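## Task

On the wooden shelf beside arm3, complete a three-item stack. Bottom to top: the wooden block that has one big hole, then the little red wooden block, then the short length of square-section timber. Each item must rest on one of its long faces and sit roughly centred over the item beneath it, and no item may overhang the shelf's edges. Every other object must stay directly on the furniture top it occupies now. The attempt fails if any object from a top ends up on the floor with no gripper holding it. It also fails if any object goes into or beneath a piece of furniture, even while gripped. The stack must stand without robot support, so open the grippers and pull the arms away at the end.

## Robot and tools

Robots: three identical i2rt Big YAM arms named arm1, arm2 and arm3. Each has six revolute joints, a two-finger gripper and a wrist camera. With joints 1 and 6 at 0 and the hand level and pointing forward, the wrist camera rides on top of the hand looking toward the fingertips. Reach is roughly 1.0 m from the joint-1 axis. Joints move at different speeds, so the hand can sweep a wide, curved path between postures. Loose objects may occasionally get nudged by an outside disturbance.

Frame: one shared scene frame, origin on the floor, +z up. The 'hand' point is midway between the fingertips; the hand's z axis runs along the fingers and the fingers close along its y axis. Hand poses are relative to each robot's real foot pose, which is never printed.

Cameras: arm1_cam_wrist, arm2_cam_wrist, arm3_cam_wrist (on the arms) and room_a, room_b (fixed in the room). All images are 896x504. A calibration per camera (OpenCV pinhole plus radial distortion, K, T_world_to_cam, pos_world) is supplied; it is approximate, room cameras may be off by a couple of degrees and several millimetres, and wrist-camera poses are derived from reported joint angles so they inherit those errors too.

Tool execute_actions: argument actions is a list holding exactly one action or none (empty list = just report state and images). The action is an object keyed by robot name (arm1, arm2, arm3); under each goes joints, an object of absolute targets by joint name, not offsets. Any subset of robots and joints may be given; everything named starts at once and may finish at different times. Joint names, units and ranges: joint1_rad -2.879 to 2.879 (base yaw, positive counter-clockwise seen from above, 0 = the direction the foot faces); joint2_rad 0 to 3.141 (shoulder, 0 = upper arm pointing backward about level, positive raises then brings it forward); joint3_rad 0 to 3.019 (elbow, 0 = folded, positive opens); joint4_rad -1.692 to 1.57 (hand pitch, positive tips fingers up); joint5_rad -1.57 to 1.57 (hand side swing, positive to the arm's right); joint6_rad -2.094 to 2.094 (hand roll, positive clockwise seen from behind the hand); gripper_m 0 to 0.093 metres of fingertip gap. Done tolerances: ±0.045, 0.14, 0.09, 0.055, 0.03, 0.035 rad for joints 1 to 6 and ±0.003 m for the gripper. Optional cameras: list of camera names, or all; omitted/null/["all"] gives every camera, [] gives none. Unknown keys, unknown camera names or out-of-range numbers reject the whole call and nothing moves. Omitted joints or robots may keep pushing toward earlier targets.

Tool wait: seconds from 0 to 10; commands nothing new and returns the same state and images.

Tool zoom_image: camera (one of the five names) and region [x0, y0, x1, y1] in pixels of that camera's latest full image, top-left origin, at most 504x504; gives a sharper close-up.

Tool finished_scene: scene = the number of the current scene. Ends it irreversibly after the last command is held, reports success and gives the next task. Replying without any tool call ends all remaining work.

Reading results: the pictures line names cameras in image order. joint_positions gives current angles. joint_status per commanded joint: off_target (stopped short, may still push), contact_stop or time_out (target dropped, joint holds where it stopped; after time_out a joint may keep a target clipped to within 0.375, 0.375, 0.113, 0.225, 0.075, 0.3 rad of its position and keep pushing, shown in on_its_own). 'joint command not followed' with a cause line means a self/inter-arm collision check withheld that arm's joint targets (the gripper part still runs); those joints read not_followed and the arm may retry them later. on_its_own lists behaviour not commanded by this call; 'held at' is a held target, not the actual angle. A reported stop cancels the rest of that reply's motion calls. To relieve a pushing joint, command its reported position. A tiny change from the current angle might not move anything. A joint holding a load sags.

Cautions: the arms do not stop on contact and can press hard. A hard squeeze between two robots fails the task and halts everything; hard hits may too. The collision check can be late and ignores fingers, gripper housings and wrist cameras, and nothing reports arms touching. Object contact with robots is fine. Avoid drops, slips, slams and shoving. Grip force is about 50 to 62 N per pad. Never let objects fall to the floor or go inside/under furniture. Motor heat: sustained load heats motors; a MOTOR HOT warning appears at 85 °C; at 100 °C the arm goes limp and falls (OVER-TEMPERATURE FAULT, joints read limit_stop_at_motor_heat; resend targets afterwards). Some heat carries into the next scene. Faster robot motion is preferred. Finish by opening grippers and moving arms clear so the stack stands alone.

Each tool is called after "Call:" by a JSON object that holds its "method" and its "body".

## Session

I'll start by looking at the current state of the scene.

Call:
{"method": "execute_actions", "body": {"actions": []}}

Scene clock: 0.00 s.
arm1.joint_positions: joint1_rad=-0.477 joint2_rad=+0.359 joint3_rad=+1.393 joint4_rad=-1.486 joint5_rad=+0.005 joint6_rad=-0.634 gripper_m=+0.095
arm1.joint_status: not commanded
arm1.hand: x=+0.1260 y=+1.0239 z=+1.3840 quat_wxyz=(-0.364, +0.842, -0.094, -0.388) (m; scene frame)
arm2.joint_positions: joint1_rad=-0.319 joint2_rad=+0.477 joint3_rad=+1.486 joint4_rad=-1.398 joint5_rad=-0.241 joint6_rad=-0.253 gripper_m=+0.094
arm2.joint_status: not commanded
arm2.hand: x=-0.2747 y=+0.1689 z=+1.4609 quat_wxyz=(-0.175, +0.816, -0.140, -0.534) (m; scene frame)
arm3.joint_positions: joint1_rad=+0.409 joint2_rad=+0.625 joint3_rad=+1.685 joint4_rad=-1.562 joint5_rad=-0.099 joint6_rad=-0.083 gripper_m=+0.094
arm3.joint_status: not commanded
arm3.hand: x=+0.0684 y=-0.9463 z=+1.4102 quat_wxyz=(-0.488, +0.286, -0.810, -0.154) (m; scene frame)
pictures: arm1_cam_wrist, arm2_cam_wrist, arm3_cam_wrist, room_a, room_b
Images, in order (width x height): arm1_cam_wrist 896x504, arm2_cam_wrist 896x504, arm3_cam_wrist 896x504, room_a 896x504, room_b 896x504.

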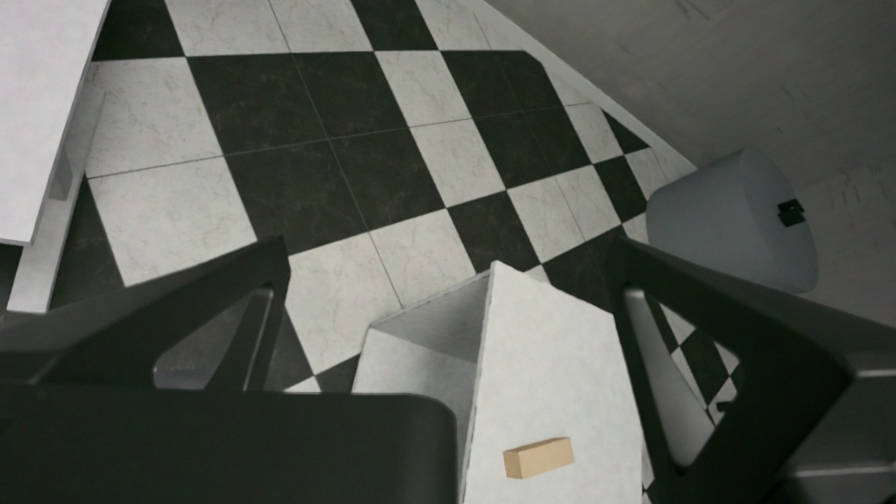

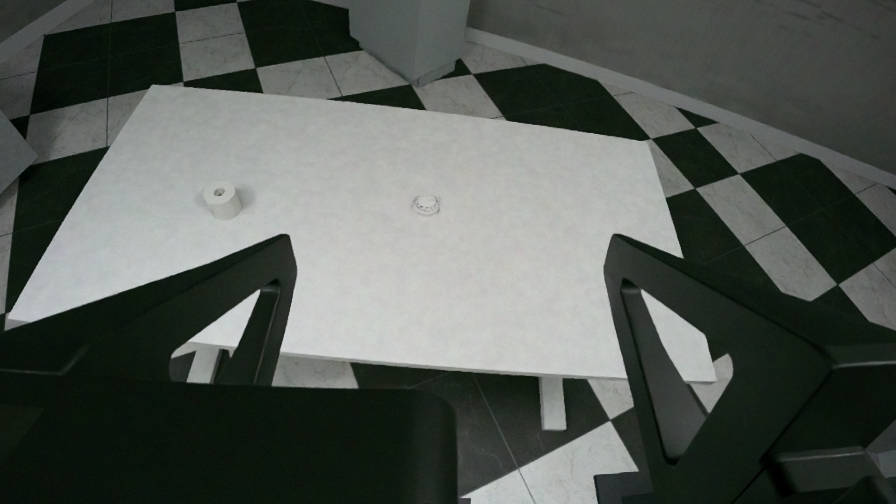

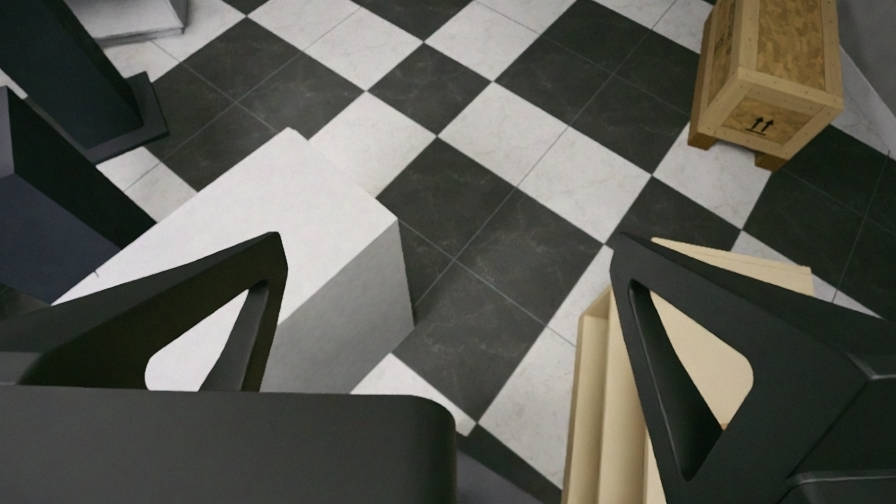

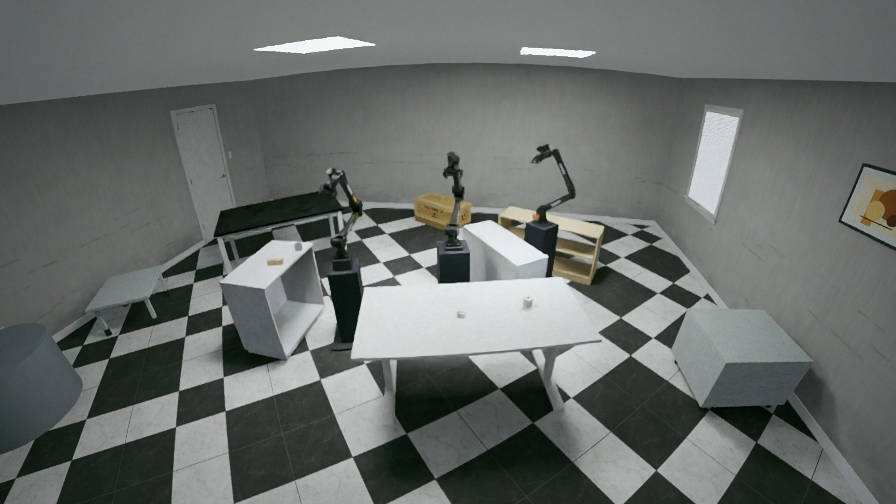

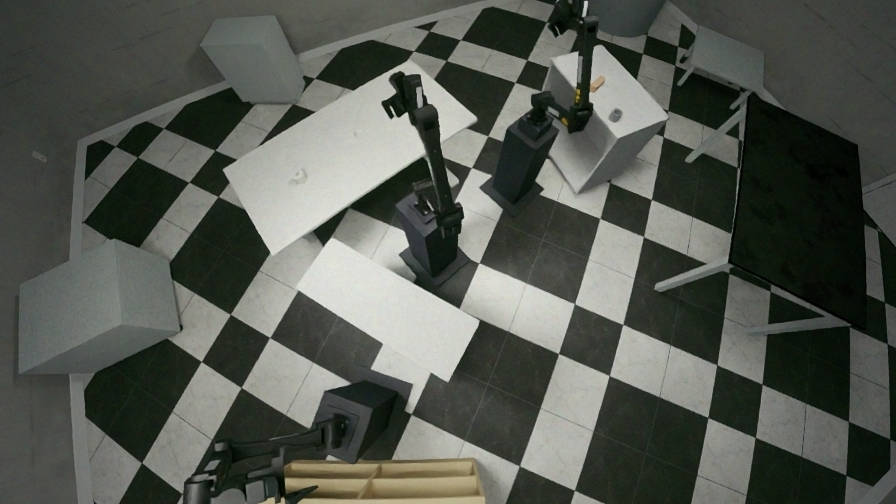

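Call:
{"method": "zoom_image", "body": {"camera": "room_a", "region": [200, 130, 650, 380]}}

Call:
{"method": "zoom_image", "body": {"camera": "room_b", "region": [150, 300, 550, 504]}}

Call:
{"method": "zoom_image", "body": {"camera": "room_b", "region": [480, 0, 780, 220]}}

Call:
{"method": "zoom_image", "body": {"camera": "room_a", "region": [460, 130, 640, 300]}}

Region (200, 130, 650, 380) of room_a's 896x504 image, scaled by 1.120, with more detail than that image has.

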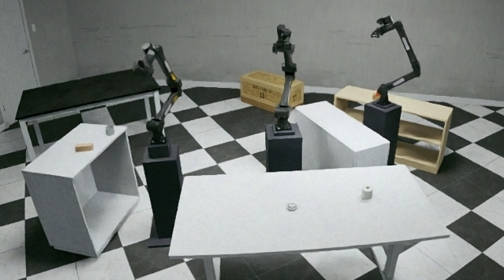

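Region (150, 300, 550, 504) of room_b's 896x504 image, scaled by 1.260, with more detail than that image has; it fills the top 257 rows of this view, and the rest is white.

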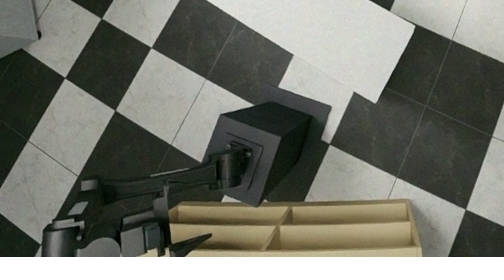

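Region (480, 0, 780, 220) of room_b's 896x504 image, scaled by 1.680, with more detail than that image has; it fills the top 370 rows of this view, and the rest is white.

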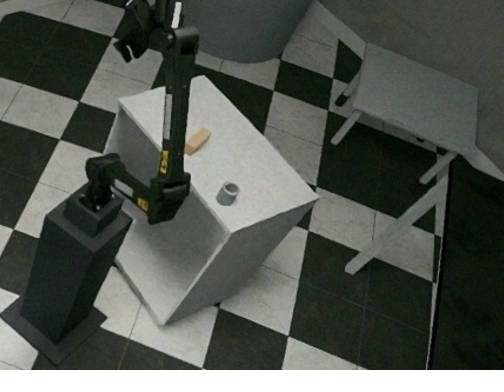

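Region (460, 130, 640, 300) of room_a's 896x504 image, scaled by 2.800, with more detail than that image has.

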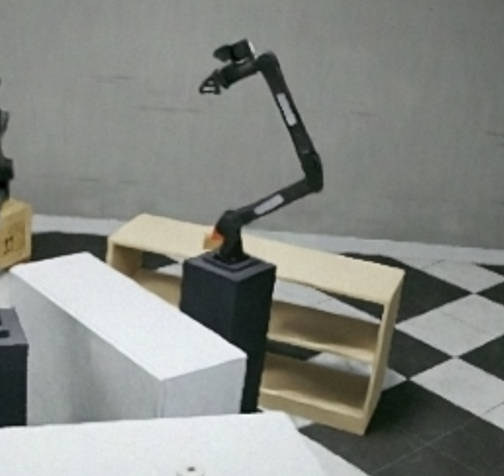

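Call:
{"method": "execute_actions", "body": {"actions": [{"arm1":{"joints":{"joint1_rad":-1.70,"joint6_rad":0.0}},"arm2":{"joints":{"joint1_rad":-0.71,"joint6_rad":0.0}},"arm3":{"joints":{"joint1_rad":-1.2,"joint6_rad":0.0}}}], "cameras": ["arm1_cam_wrist","arm3_cam_wrist","room_a"]}}

Scene clock: 119.57 s.
arm1.joint_positions: joint1_rad=-1.693 joint2_rad=+0.359 joint3_rad=+1.393 joint4_rad=-1.486 joint5_rad=+0.005 joint6_rad=-0.016 gripper_m=+0.095
arm1.joint_status: all done
arm1.hand: x=+0.2486 y=+1.0354 z=+1.3844 quat_wxyz=(-0.462, +0.435, -0.725, -0.266) (m; scene frame)
arm2.joint_positions: joint1_rad=-0.702 joint2_rad=+0.477 joint3_rad=+1.486 joint4_rad=-1.398 joint5_rad=-0.241 joint6_rad=-0.013 gripper_m=+0.094
arm2.joint_status: all done
arm2.hand: x=-0.2398 y=+0.2134 z=+1.4604 quat_wxyz=(-0.212, +0.734, -0.383, -0.518) (m; scene frame)
arm3.joint_positions: joint1_rad=-1.191 joint2_rad=+0.625 joint3_rad=+1.685 joint4_rad=-1.562 joint5_rad=-0.099 joint6_rad=-0.011 gripper_m=+0.094
arm3.joint_status: all done
arm3.hand: x=+0.0328 y=-1.1684 z=+1.4103 quat_wxyz=(-0.461, -0.410, -0.754, +0.224) (m; scene frame)
pictures: arm1_cam_wrist, arm3_cam_wrist, room_a
camera_calibration (this result's frames):
arm1_cam_wrist: T_world_to_cam=[[0.882645, -0.468723, 0.0351617, 0.214786], [-0.392656, -0.776386, -0.492997, 1.59588], [0.258378, 0.421335, -0.86932, 0.822627], [0, 0, 0, 1]] pos_world=[0.224503, 0.993094, 1.49434]
arm3_cam_wrist: T_world_to_cam=[[-0.817187, -0.575079, -0.0385981, -0.59269], [-0.507488, 0.749654, -0.424823, 1.49418], [0.273242, -0.327572, -0.904453, 1.01253], [0, 0, 0, 1]] pos_world=[-0.00272663, -1.12928, 1.52767]
Images, in order (width x height): arm1_cam_wrist 896x504, arm3_cam_wrist 896x504, room_a 896x504.

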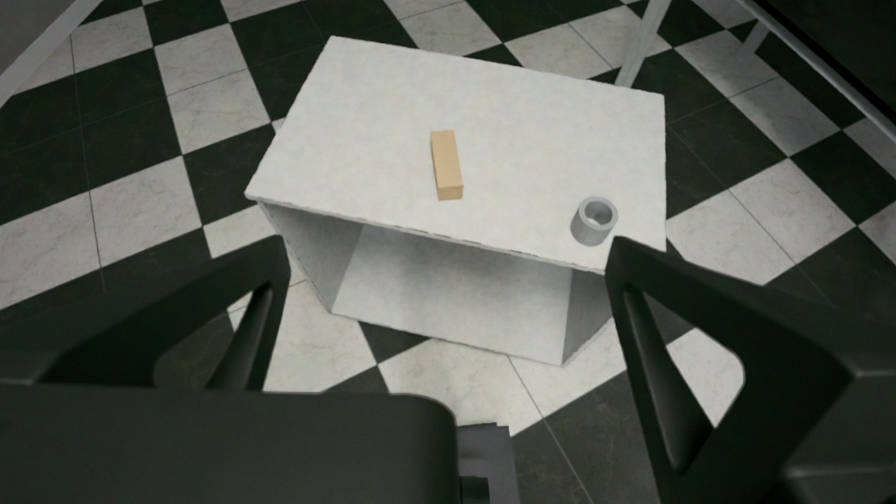

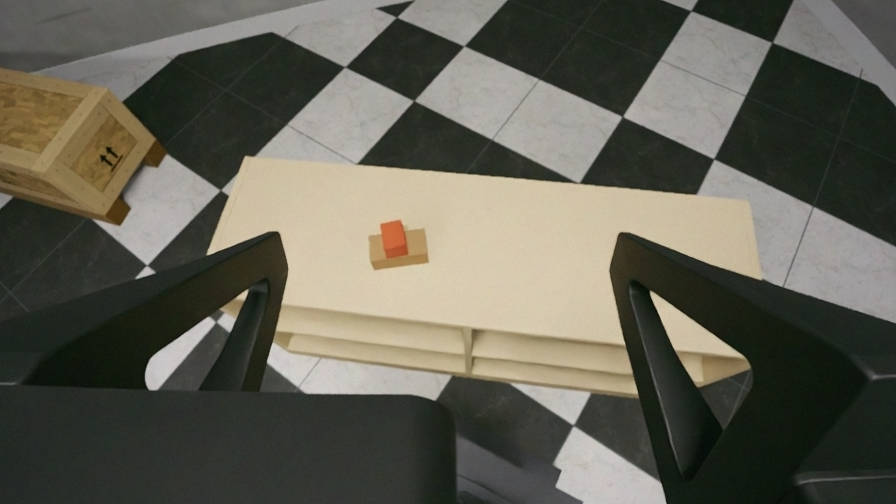

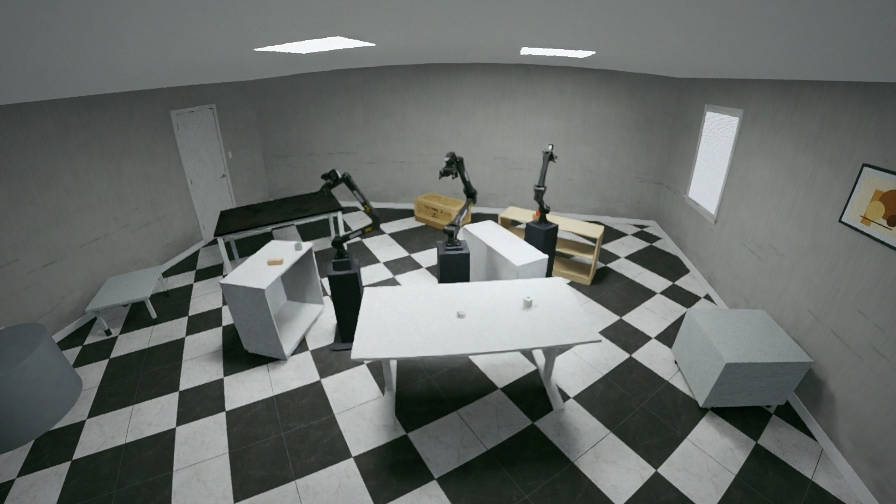

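Call:
{"method": "zoom_image", "body": {"camera": "arm3_cam_wrist", "region": [320, 180, 480, 300]}}

Call:
{"method": "zoom_image", "body": {"camera": "arm1_cam_wrist", "region": [360, 100, 660, 270]}}

Region (320, 180, 480, 300) of arm3_cam_wrist's 896x504 image, scaled by 3.150, with more detail than that image has; it fills the top 378 rows of this view, and the rest is white.

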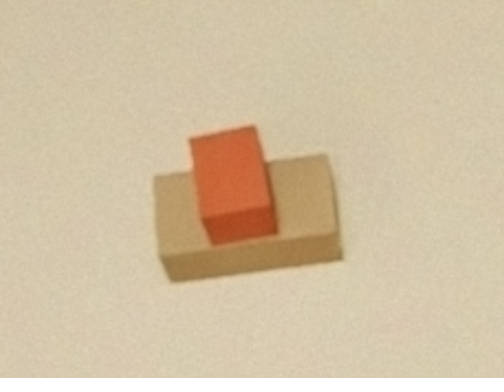

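Region (360, 100, 660, 270) of arm1_cam_wrist's 896x504 image, scaled by 1.680, with more detail than that image has; it fills the top 286 rows of this view, and the rest is white.

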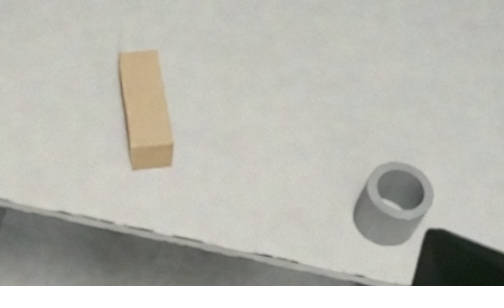

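Call:
{"method": "execute_actions", "body": {"actions": [{"arm1":{"joints":{"joint1_rad":-1.705,"joint2_rad":1.85,"joint3_rad":1.7,"joint4_rad":-1.05,"joint5_rad":0.0}},"arm2":{"joints":{"joint2_rad":1.9,"joint3_rad":1.6,"joint4_rad":-1.27,"joint5_rad":0.0}},"arm3":{"joints":{"joint1_rad":-0.84,"joint2_rad":1.7,"joint3_rad":1.5,"joint4_rad":-1.0,"joint5_rad":0.0}}}], "cameras": ["arm1_cam_wrist","arm2_cam_wrist","arm3_cam_wrist"]}}

Scene clock: 230.57 s.
arm1.joint_positions: joint1_rad=-1.693 joint2_rad=+1.861 joint3_rad=+1.671 joint4_rad=-1.058 joint5_rad=+0.005 joint6_rad=-0.016 gripper_m=+0.095
arm1.joint_status: all done
arm1.hand: x=+0.5095 y=+1.5120 z=+1.0086 quat_wxyz=(-0.143, +0.509, -0.845, -0.081) (m; scene frame)
arm2.joint_positions: joint1_rad=-0.702 joint2_rad=+1.905 joint3_rad=+1.590 joint4_rad=-1.272 joint5_rad=-0.002 joint6_rad=-0.013 gripper_m=+0.094
arm2.joint_status: all done
arm2.hand: x=-0.3854 y=+0.6124 z=+0.9624 quat_wxyz=(+0.010, +0.847, -0.531, +0.007) (m; scene frame)
arm3.joint_positions: joint1_rad=-0.843 joint2_rad=+1.723 joint3_rad=+1.476 joint4_rad=-1.019 joint5_rad=-0.001 joint6_rad=-0.010 gripper_m=+0.094
arm3.joint_status: all done
arm3.hand: x=+0.3903 y=-1.4290 z=+0.9568 quat_wxyz=(-0.145, -0.342, -0.927, +0.053) (m; scene frame)
pictures: arm1_cam_wrist, arm2_cam_wrist, arm3_cam_wrist
camera_calibration (this result's frames):
arm1_cam_wrist: T_world_to_cam=[[0.892974, -0.449892, 0.0139369, 0.208765], [-0.435868, -0.856584, 0.276194, 1.25052], [-0.112319, -0.252709, -0.961001, 1.52821], [0, 0, 0, 1]] pos_world=[0.530286, 1.55129, 1.12032]
arm2_cam_wrist: T_world_to_cam=[[0.90851, 0.417757, -0.00942504, 0.104882], [0.338525, -0.722604, 0.602698, -0.00406301], [0.244971, -0.550748, -0.797914, 1.32545], [0, 0, 0, 1]] pos_world=[-0.418608, 0.683239, 1.06103]
arm3_cam_wrist: T_world_to_cam=[[-0.639602, -0.76866, -0.0083861, -0.842827], [-0.729666, 0.603651, 0.321237, 0.842564], [-0.24186, 0.211583, -0.946962, 1.43147], [0, 0, 0, 1]] pos_world=[0.421932, -1.45934, 1.07782]
Images, in order (width x height): arm1_cam_wrist 896x504, arm2_cam_wrist 896x504, arm3_cam_wrist 896x504.

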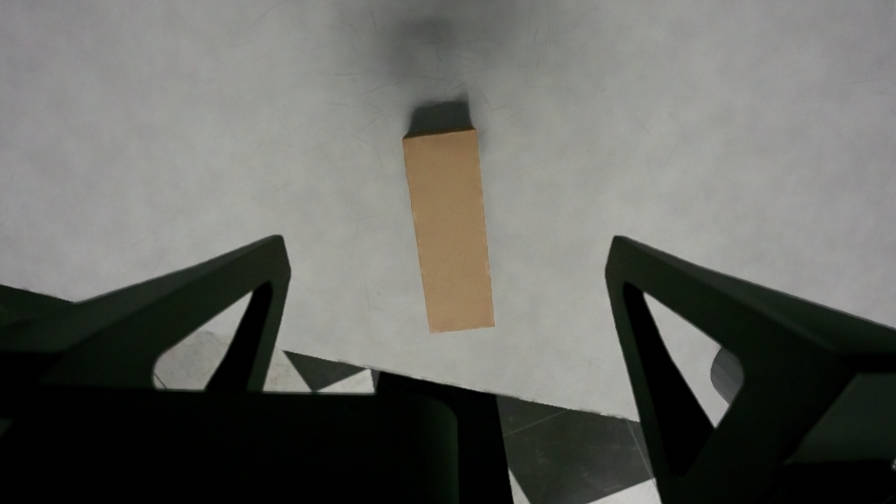

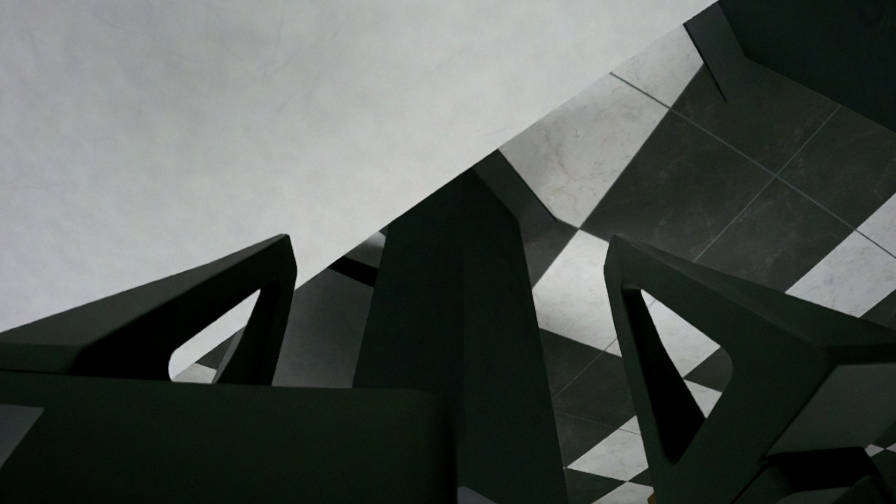

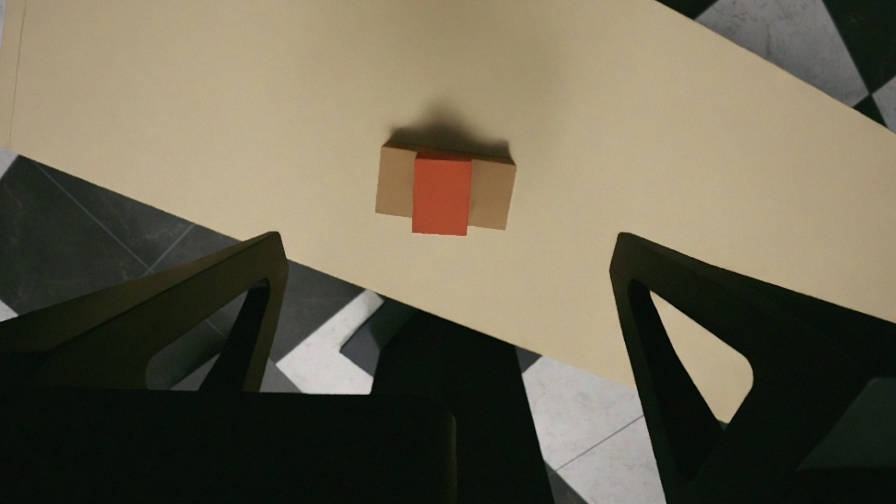

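Call:
{"method": "zoom_image", "body": {"camera": "arm1_cam_wrist", "region": [360, 90, 560, 350]}}

Call:
{"method": "zoom_image", "body": {"camera": "arm3_cam_wrist", "region": [350, 110, 550, 260]}}

Region (360, 90, 560, 350) of arm1_cam_wrist's 896x504 image, scaled by 1.938, with more detail than that image has; it fills the left 388 columns of this view, and the rest is white.

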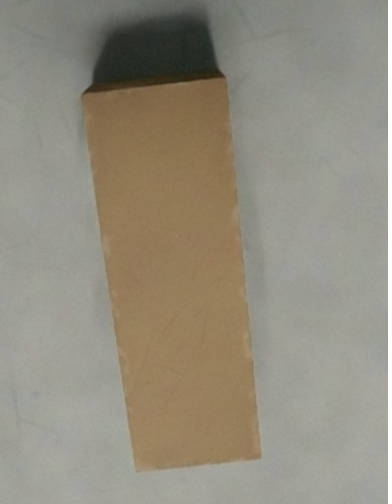

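Region (350, 110, 550, 260) of arm3_cam_wrist's 896x504 image, scaled by 2.520, with more detail than that image has; it fills the top 378 rows of this view, and the rest is white.

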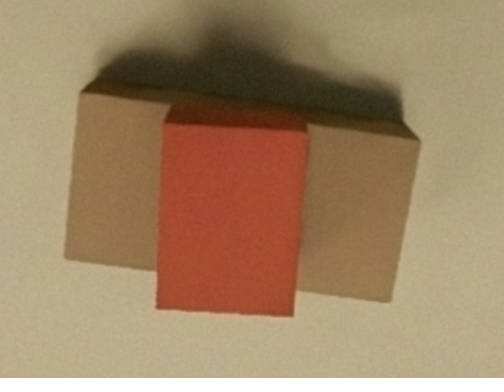

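Call:
{"method": "zoom_image", "body": {"camera": "arm2_cam_wrist", "region": [290, 0, 790, 300]}}

Region (290, 0, 790, 300) of arm2_cam_wrist's 896x504 image, scaled by 1.008, with more detail than that image has; it fills the top 302 rows of this view, and the rest is white.

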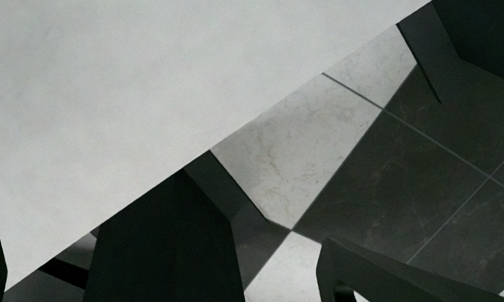

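Call:
{"method": "execute_actions", "body": {"actions": [{"arm1":{"joints":{"joint1_rad":-1.712,"joint2_rad":2.065,"joint3_rad":1.775,"joint4_rad":-1.26,"joint6_rad":-0.175}},"arm2":{"joints":{"joint1_rad":-1.17}}}], "cameras": ["arm1_cam_wrist","arm2_cam_wrist"]}}

Scene clock: 352.07 s.
arm1.joint_positions: joint1_rad=-1.703 joint2_rad=+2.083 joint3_rad=+1.744 joint4_rad=-1.244 joint5_rad=+0.004 joint6_rad=-0.160 gripper_m=+0.095
arm1.joint_status: all done
arm1.hand: x=+0.5033 y=+1.4881 z=+0.8944 quat_wxyz=(+0.002, +0.572, -0.820, +0.003) (m; scene frame)
arm2.joint_positions: joint1_rad=-1.167 joint2_rad=+1.905 joint3_rad=+1.590 joint4_rad=-1.272 joint5_rad=+0.001 joint6_rad=-0.010 gripper_m=+0.094
arm2.joint_status: all done
arm2.hand: x=-0.1282 y=+0.6660 z=+0.9612 quat_wxyz=(+0.009, +0.701, -0.713, +0.008) (m; scene frame)
arm3.joint_positions: joint1_rad=-0.843 joint2_rad=+1.723 joint3_rad=+1.476 joint4_rad=-1.019 joint5_rad=-0.001 joint6_rad=-0.010 gripper_m=+0.094
arm3.joint_status: not commanded
arm3.hand: x=+0.3903 y=-1.4290 z=+0.9568 quat_wxyz=(-0.145, -0.342, -0.927, +0.053) (m; scene frame)
pictures: arm1_cam_wrist, arm2_cam_wrist
camera_calibration (this result's frames):
arm1_cam_wrist: T_world_to_cam=[[0.94619, -0.323611, 0.000322233, 0.00263845], [-0.264428, -0.772574, 0.577241, 0.778293], [-0.186552, -0.546265, -0.816574, 1.75675], [0, 0, 0, 1]] pos_world=[0.531032, 1.56179, 0.985255]
arm2_cam_wrist: T_world_to_cam=[[0.99934, -0.036223, -0.00262447, 0.156317], [-0.0272756, -0.796278, 0.604316, -0.0510673], [-0.02398, -0.603846, -0.79674, 1.2908], [0, 0, 0, 1]] pos_world=[-0.126653, 0.744445, 1.05971]
Images, in order (width x height): arm1_cam_wrist 896x504, arm2_cam_wrist 896x504.

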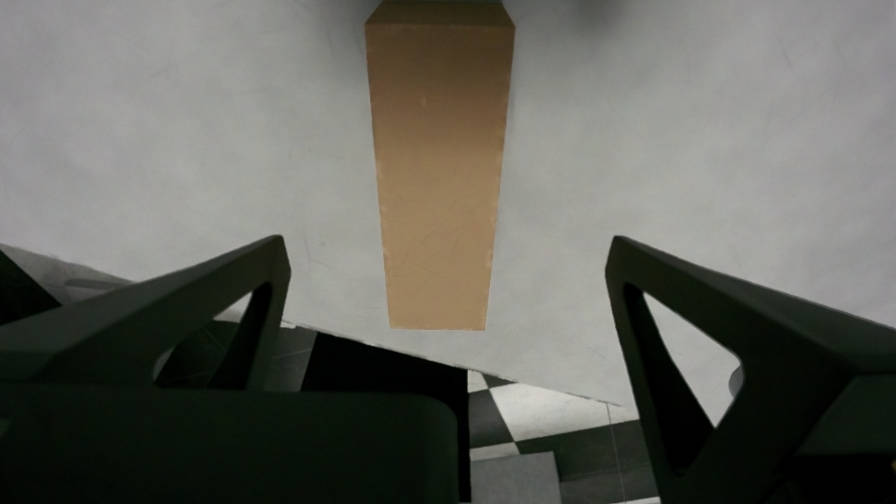

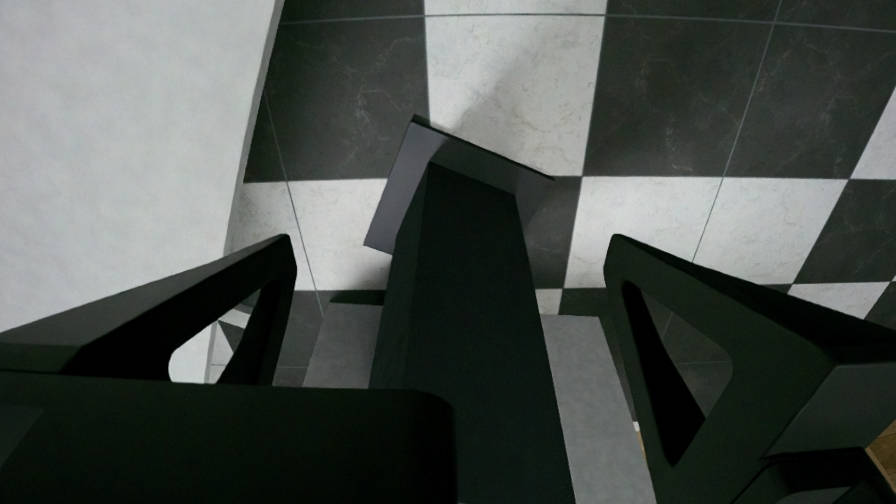

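Call:
{"method": "zoom_image", "body": {"camera": "arm2_cam_wrist", "region": [180, 0, 480, 260]}}

Region (180, 0, 480, 260) of arm2_cam_wrist's 896x504 image, scaled by 1.680, with more detail than that image has; it fills the top 437 rows of this view, and the rest is white.

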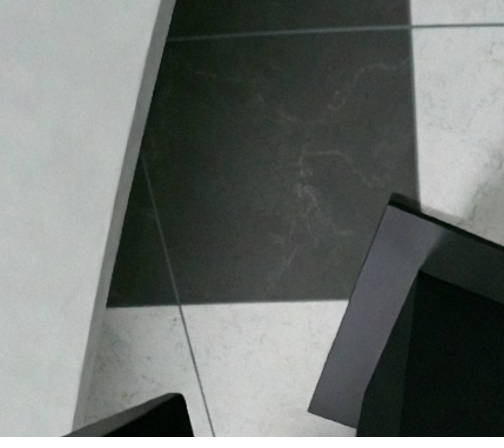

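Call:
{"method": "execute_actions", "body": {"actions": [{"arm1":{"joints":{"joint2_rad":2.125,"joint3_rad":1.622,"joint4_rad":-1.028}},"arm2":{"joints":{"joint1_rad":-0.6}},"arm3":{"joints":{"joint1_rad":-0.1}}}], "cameras": ["arm1_cam_wrist"]}}

Scene clock: 454.90 s.
arm1.joint_positions: joint1_rad=-1.703 joint2_rad=+2.117 joint3_rad=+1.618 joint4_rad=-1.047 joint5_rad=+0.004 joint6_rad=-0.160 gripper_m=+0.095
arm1.joint_status: all done
arm1.hand: x=+0.5007 y=+1.4837 z=+0.8304 quat_wxyz=(-0.015, +0.572, -0.820, -0.006) (m; scene frame)
arm2.joint_positions: joint1_rad=-0.602 joint2_rad=+1.905 joint3_rad=+1.590 joint4_rad=-1.272 joint5_rad=-0.001 joint6_rad=-0.010 gripper_m=+0.094
arm2.joint_status: all done
arm2.hand: x=-0.4356 y=+0.5857 z=+0.9628 quat_wxyz=(+0.009, +0.872, -0.489, +0.008) (m; scene frame)
arm3.joint_positions: joint1_rad=-0.093 joint2_rad=+1.723 joint3_rad=+1.476 joint4_rad=-1.012 joint5_rad=-0.001 joint6_rad=-0.009 gripper_m=+0.094
arm3.joint_status: all done
arm3.hand: x=+0.5370 y=-1.0209 z=+0.9574 quat_wxyz=(-0.158, +0.022, -0.987, -0.002) (m; scene frame)
pictures: arm1_cam_wrist
camera_calibration (this result's frames):
arm1_cam_wrist: T_world_to_cam=[[0.94611, -0.323765, 0.00722456, -0.00183312], [-0.274942, -0.791254, 0.546191, 0.869892], [-0.171121, -0.518743, -0.83763, 1.67056], [0, 0, 0, 1]] pos_world=[0.526772, 1.5543, 0.924197]
Images, in order (width x height): arm1_cam_wrist 896x504.

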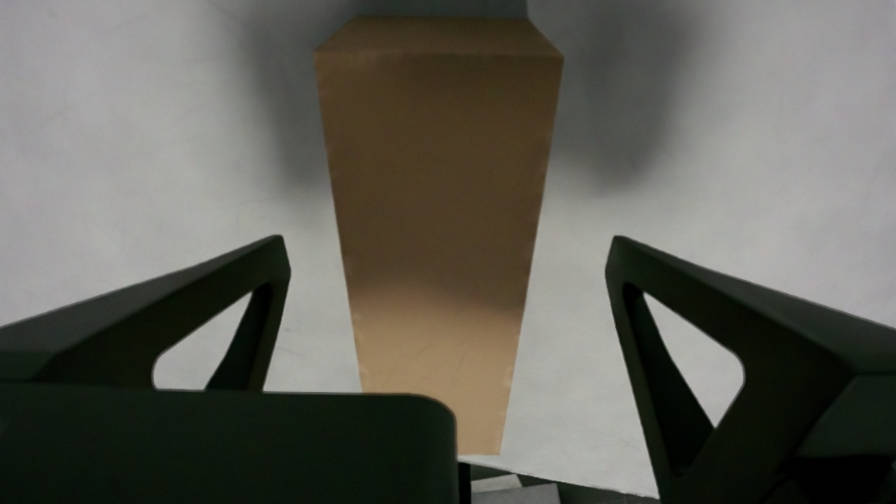

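Call:
{"method": "execute_actions", "body": {"actions": [{"arm1":{"joints":{"joint2_rad":2.16,"joint3_rad":1.606,"joint4_rad":-1.003}},"arm2":{"joints":{"joint1_rad":-0.05}},"arm3":{"joints":{"joint1_rad":0.6}}}], "cameras": ["arm1_cam_wrist","arm3_cam_wrist"]}}

Scene clock: 492.30 s.
arm1.joint_positions: joint1_rad=-1.703 joint2_rad=+2.136 joint3_rad=+1.609 joint4_rad=-1.022 joint5_rad=+0.004 joint6_rad=-0.160 gripper_m=+0.095
arm1.joint_status: all done
arm1.hand: x=+0.5003 y=+1.4829 z=+0.8159 quat_wxyz=(-0.013, +0.572, -0.820, -0.005) (m; scene frame)
arm2.joint_positions: joint1_rad=-0.052 joint2_rad=+1.905 joint3_rad=+1.590 joint4_rad=-1.272 joint5_rad=-0.001 joint6_rad=-0.010 gripper_m=+0.094
arm2.joint_status: all done
arm2.hand: x=-0.6480 y=+0.3612 z=+0.9653 quat_wxyz=(+0.007, +0.972, -0.234, +0.007) (m; scene frame)
arm3.joint_positions: joint1_rad=+0.606 joint2_rad=+1.723 joint3_rad=+1.476 joint4_rad=-1.012 joint5_rad=-0.002 joint6_rad=-0.009 gripper_m=+0.094
arm3.joint_status: all done
arm3.hand: x=+0.3856 y=-0.6449 z=+0.9561 quat_wxyz=(-0.147, +0.358, -0.920, -0.054) (m; scene frame)
pictures: arm1_cam_wrist, arm3_cam_wrist
camera_calibration (this result's frames):
arm1_cam_wrist: T_world_to_cam=[[0.946125, -0.323736, 0.00646569, -0.00098168], [-0.273814, -0.78925, 0.549646, 0.870756], [-0.172837, -0.521804, -0.835373, 1.66141], [0, 0, 0, 1]] pos_world=[0.526508, 1.55386, 0.909294]
arm3_cam_wrist: T_world_to_cam=[[0.684747, -0.728777, -0.00211563, -0.734049], [-0.690681, -0.649873, 0.317214, -0.45352], [-0.232553, -0.21575, -0.948352, 0.985882], [0, 0, 0, 1]] pos_world=[0.418671, -0.616985, 1.07727]
Images, in order (width x height): arm1_cam_wrist 896x504, arm3_cam_wrist 896x504.

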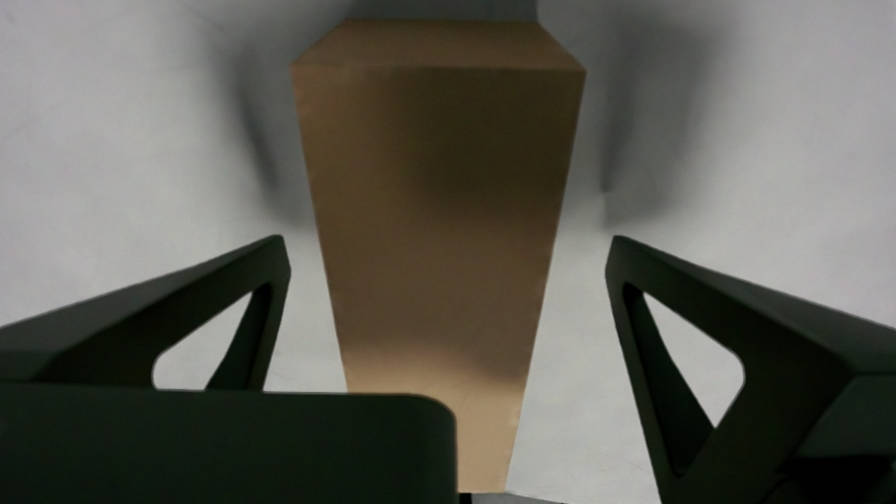

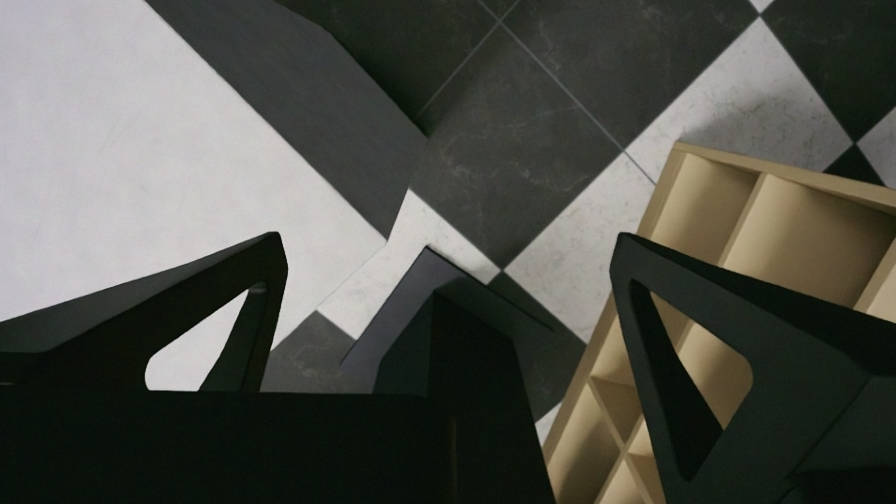

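Call:
{"method": "zoom_image", "body": {"camera": "arm3_cam_wrist", "region": [200, 60, 500, 340]}}

Call:
{"method": "execute_actions", "body": {"actions": [], "cameras": ["arm1_cam_wrist"]}}

Region (200, 60, 500, 340) of arm3_cam_wrist's 896x504 image, scaled by 1.680, with more detail than that image has; it fills the top 470 rows of this view, and the rest is white.

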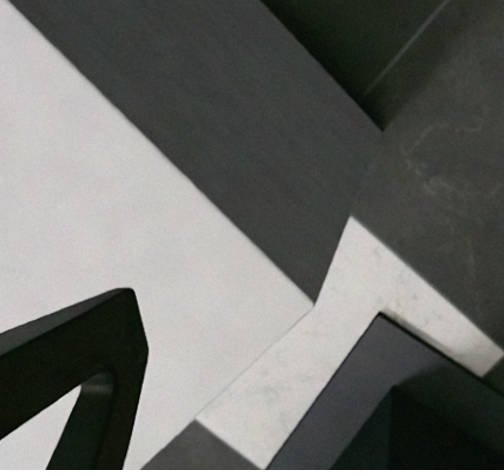

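Scene clock: 499.83 s.
arm1.joint_positions: joint1_rad=-1.703 joint2_rad=+2.136 joint3_rad=+1.609 joint4_rad=-1.022 joint5_rad=+0.004 joint6_rad=-0.160 gripper_m=+0.095
arm1.joint_status: all done
arm1.hand: x=+0.5003 y=+1.4829 z=+0.8159 quat_wxyz=(-0.013, +0.572, -0.820, -0.005) (m; scene frame)
arm2.joint_positions: joint1_rad=-0.052 joint2_rad=+1.905 joint3_rad=+1.590 joint4_rad=-1.272 joint5_rad=-0.001 joint6_rad=-0.010 gripper_m=+0.094
arm2.joint_status: all done
arm2.hand: x=-0.6480 y=+0.3612 z=+0.9653 quat_wxyz=(+0.007, +0.972, -0.234, +0.007) (m; scene frame)
arm3.joint_positions: joint1_rad=+0.606 joint2_rad=+1.723 joint3_rad=+1.476 joint4_rad=-1.012 joint5_rad=-0.002 joint6_rad=-0.009 gripper_m=+0.094
arm3.joint_status: all done
arm3.hand: x=+0.3856 y=-0.6449 z=+0.9561 quat_wxyz=(-0.147, +0.358, -0.920, -0.054) (m; scene frame)
pictures: arm1_cam_wrist
camera_calibration (this result's frames):
arm1_cam_wrist: T_world_to_cam=[[0.946125, -0.323736, 0.00646569, -0.00098168], [-0.273814, -0.78925, 0.549646, 0.870756], [-0.172837, -0.521804, -0.835373, 1.66141], [0, 0, 0, 1]] pos_world=[0.526508, 1.55386, 0.909294]
Images, in order (width x height): arm1_cam_wrist 896x504.

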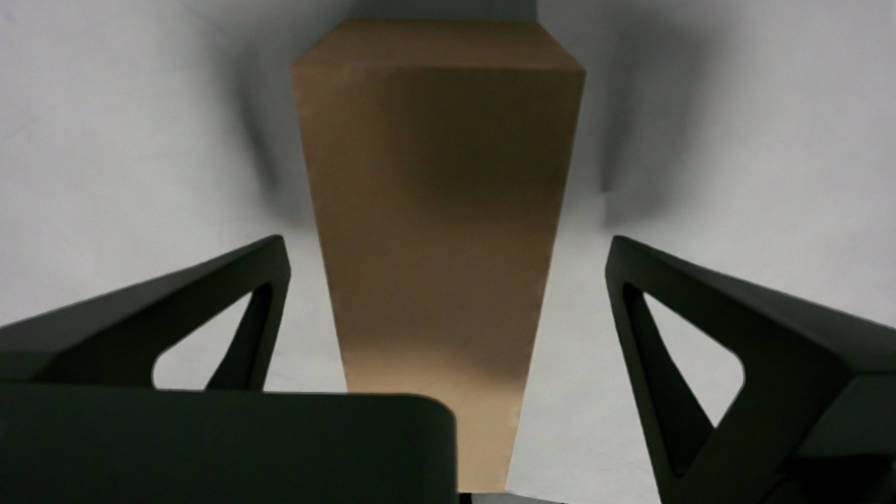

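Call:
{"method": "execute_actions", "body": {"actions": [{"arm1":{"joints":{"joint2_rad":2.178,"gripper_m":0.035}},"arm3":{"joints":{"joint1_rad":1.25}}}], "cameras": ["arm1_cam_wrist","arm3_cam_wrist"]}}

Scene clock: 526.30 s.
arm1.joint_positions: joint1_rad=-1.703 joint2_rad=+2.145 joint3_rad=+1.609 joint4_rad=-1.020 joint5_rad=+0.003 joint6_rad=-0.161 gripper_m=+0.046
arm1.joint_status: gripper_m off_target (ended at +0.046, target +0.035); the others done
arm1.hand: x=+0.4996 y=+1.4821 z=+0.8104 quat_wxyz=(-0.010, +0.573, -0.820, -0.004) (m; scene frame)
arm2.joint_positions: joint1_rad=-0.052 joint2_rad=+1.905 joint3_rad=+1.590 joint4_rad=-1.272 joint5_rad=-0.001 joint6_rad=-0.010 gripper_m=+0.094
arm2.joint_status: not commanded
arm2.hand: x=-0.6480 y=+0.3612 z=+0.9653 quat_wxyz=(+0.007, +0.972, -0.234, +0.007) (m; scene frame)
arm3.joint_positions: joint1_rad=+1.255 joint2_rad=+1.723 joint3_rad=+1.476 joint4_rad=-1.012 joint5_rad=-0.002 joint6_rad=-0.009 gripper_m=+0.094
arm3.joint_status: all done
arm3.hand: x=+0.0566 y=-0.4591 z=+0.9541 quat_wxyz=(-0.121, +0.633, -0.758, -0.097) (m; scene frame)
pictures: arm1_cam_wrist, arm3_cam_wrist
camera_calibration (this result's frames):
arm1_cam_wrist: T_world_to_cam=[[0.946531, -0.32259, 0.00398317, -0.000453103], [-0.270283, -0.786194, 0.55574, 0.861703], [-0.176144, -0.527101, -0.831347, 1.66256], [0, 0, 0, 1]] pos_world=[0.526184, 1.55366, 0.903286]
arm3_cam_wrist: T_world_to_cam=[[0.98598, -0.166859, -0.00152659, -0.133055], [-0.157579, -0.934075, 0.320425, -0.723109], [-0.0548918, -0.315692, -0.947273, 0.890587], [0, 0, 0, 1]] pos_world=[0.0661288, -0.416489, 1.07513]
Images, in order (width x height): arm1_cam_wrist 896x504, arm3_cam_wrist 896x504.

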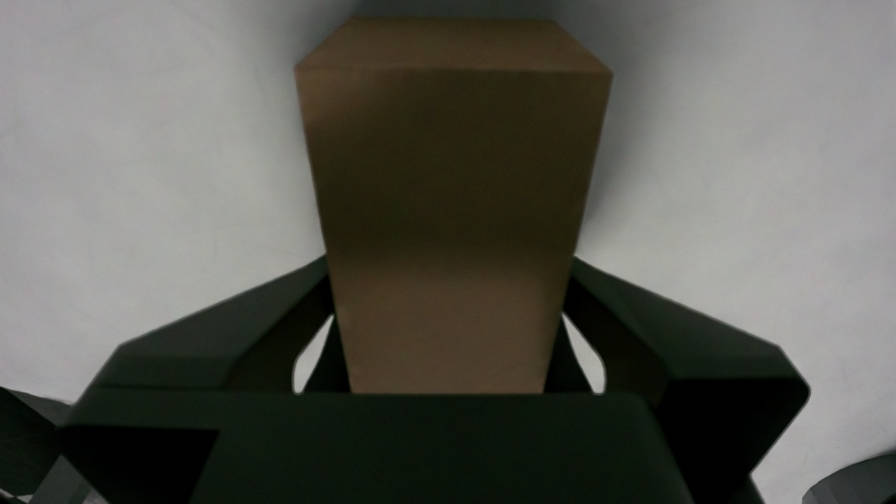

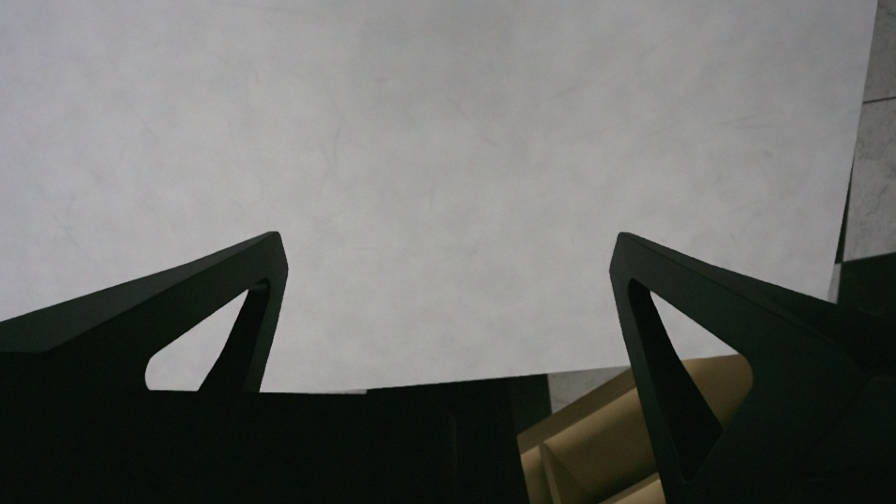

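Call:
{"method": "zoom_image", "body": {"camera": "arm3_cam_wrist", "region": [480, 0, 896, 420]}}

Region (480, 0, 896, 420) of arm3_cam_wrist's 896x504 image, scaled by 1.200, with more detail than that image has; it fills the left 499 columns of this view, and the rest is white.

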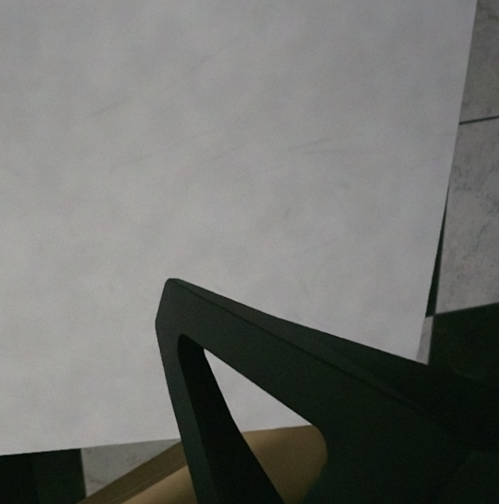

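Call:
{"method": "execute_actions", "body": {"actions": [{"arm1":{"joints":{"joint2_rad":2.07,"joint3_rad":1.875,"joint4_rad":-1.35}},"arm3":{"joints":{"joint1_rad":0.6}}}], "cameras": ["arm1_cam_wrist", "room_b"]}}

Scene clock: 597.27 s.
arm1.joint_positions: joint1_rad=-1.703 joint2_rad=+2.080 joint3_rad=+1.829 joint4_rad=-1.333 joint5_rad=+0.003 joint6_rad=-0.161 gripper_m=+0.046
arm1.joint_status: all done
arm1.hand: x=+0.5071 y=+1.4953 z=+0.9271 quat_wxyz=(+0.003, +0.573, -0.820, +0.003) (m; scene frame)
arm2.joint_positions: joint1_rad=-0.052 joint2_rad=+1.905 joint3_rad=+1.590 joint4_rad=-1.272 joint5_rad=-0.001 joint6_rad=-0.010 gripper_m=+0.094
arm2.joint_status: not commanded
arm2.hand: x=-0.6480 y=+0.3612 z=+0.9653 quat_wxyz=(+0.007, +0.972, -0.234, +0.007) (m; scene frame)
arm3.joint_positions: joint1_rad=+0.595 joint2_rad=+1.723 joint3_rad=+1.476 joint4_rad=-1.012 joint5_rad=+0.001 joint6_rad=-0.009 gripper_m=+0.094
arm3.joint_status: all done
arm3.hand: x=+0.3903 y=-0.6502 z=+0.9561 quat_wxyz=(-0.148, +0.353, -0.923, -0.052) (m; scene frame)
pictures: arm1_cam_wrist, room_b
camera_calibration (this result's frames):
arm1_cam_wrist: T_world_to_cam=[[0.946557, -0.322534, -0.00108795, 0.000822918], [-0.262536, -0.77243, 0.578297, 0.763859], [-0.187361, -0.547105, -0.815826, 1.78912], [0, 0, 0, 1]] pos_world=[0.534972, 1.56913, 1.01787]
Images, in order (width x height): arm1_cam_wrist 896x504, room_b 896x504.

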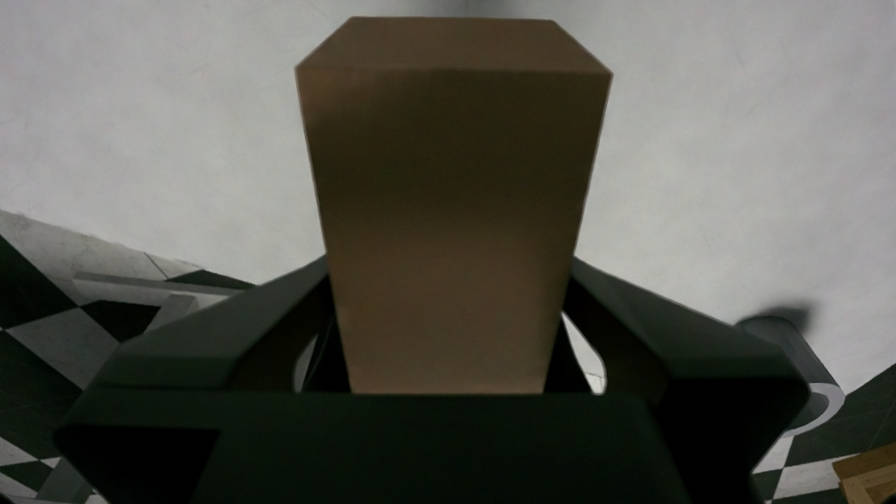

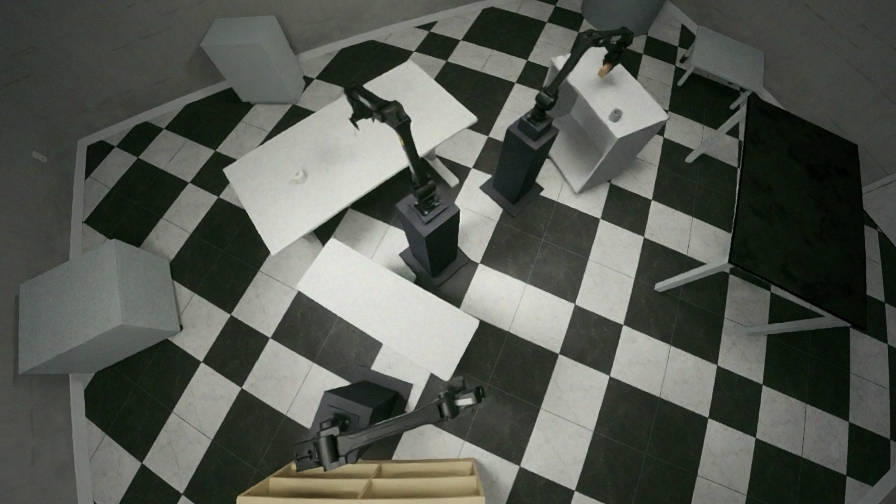

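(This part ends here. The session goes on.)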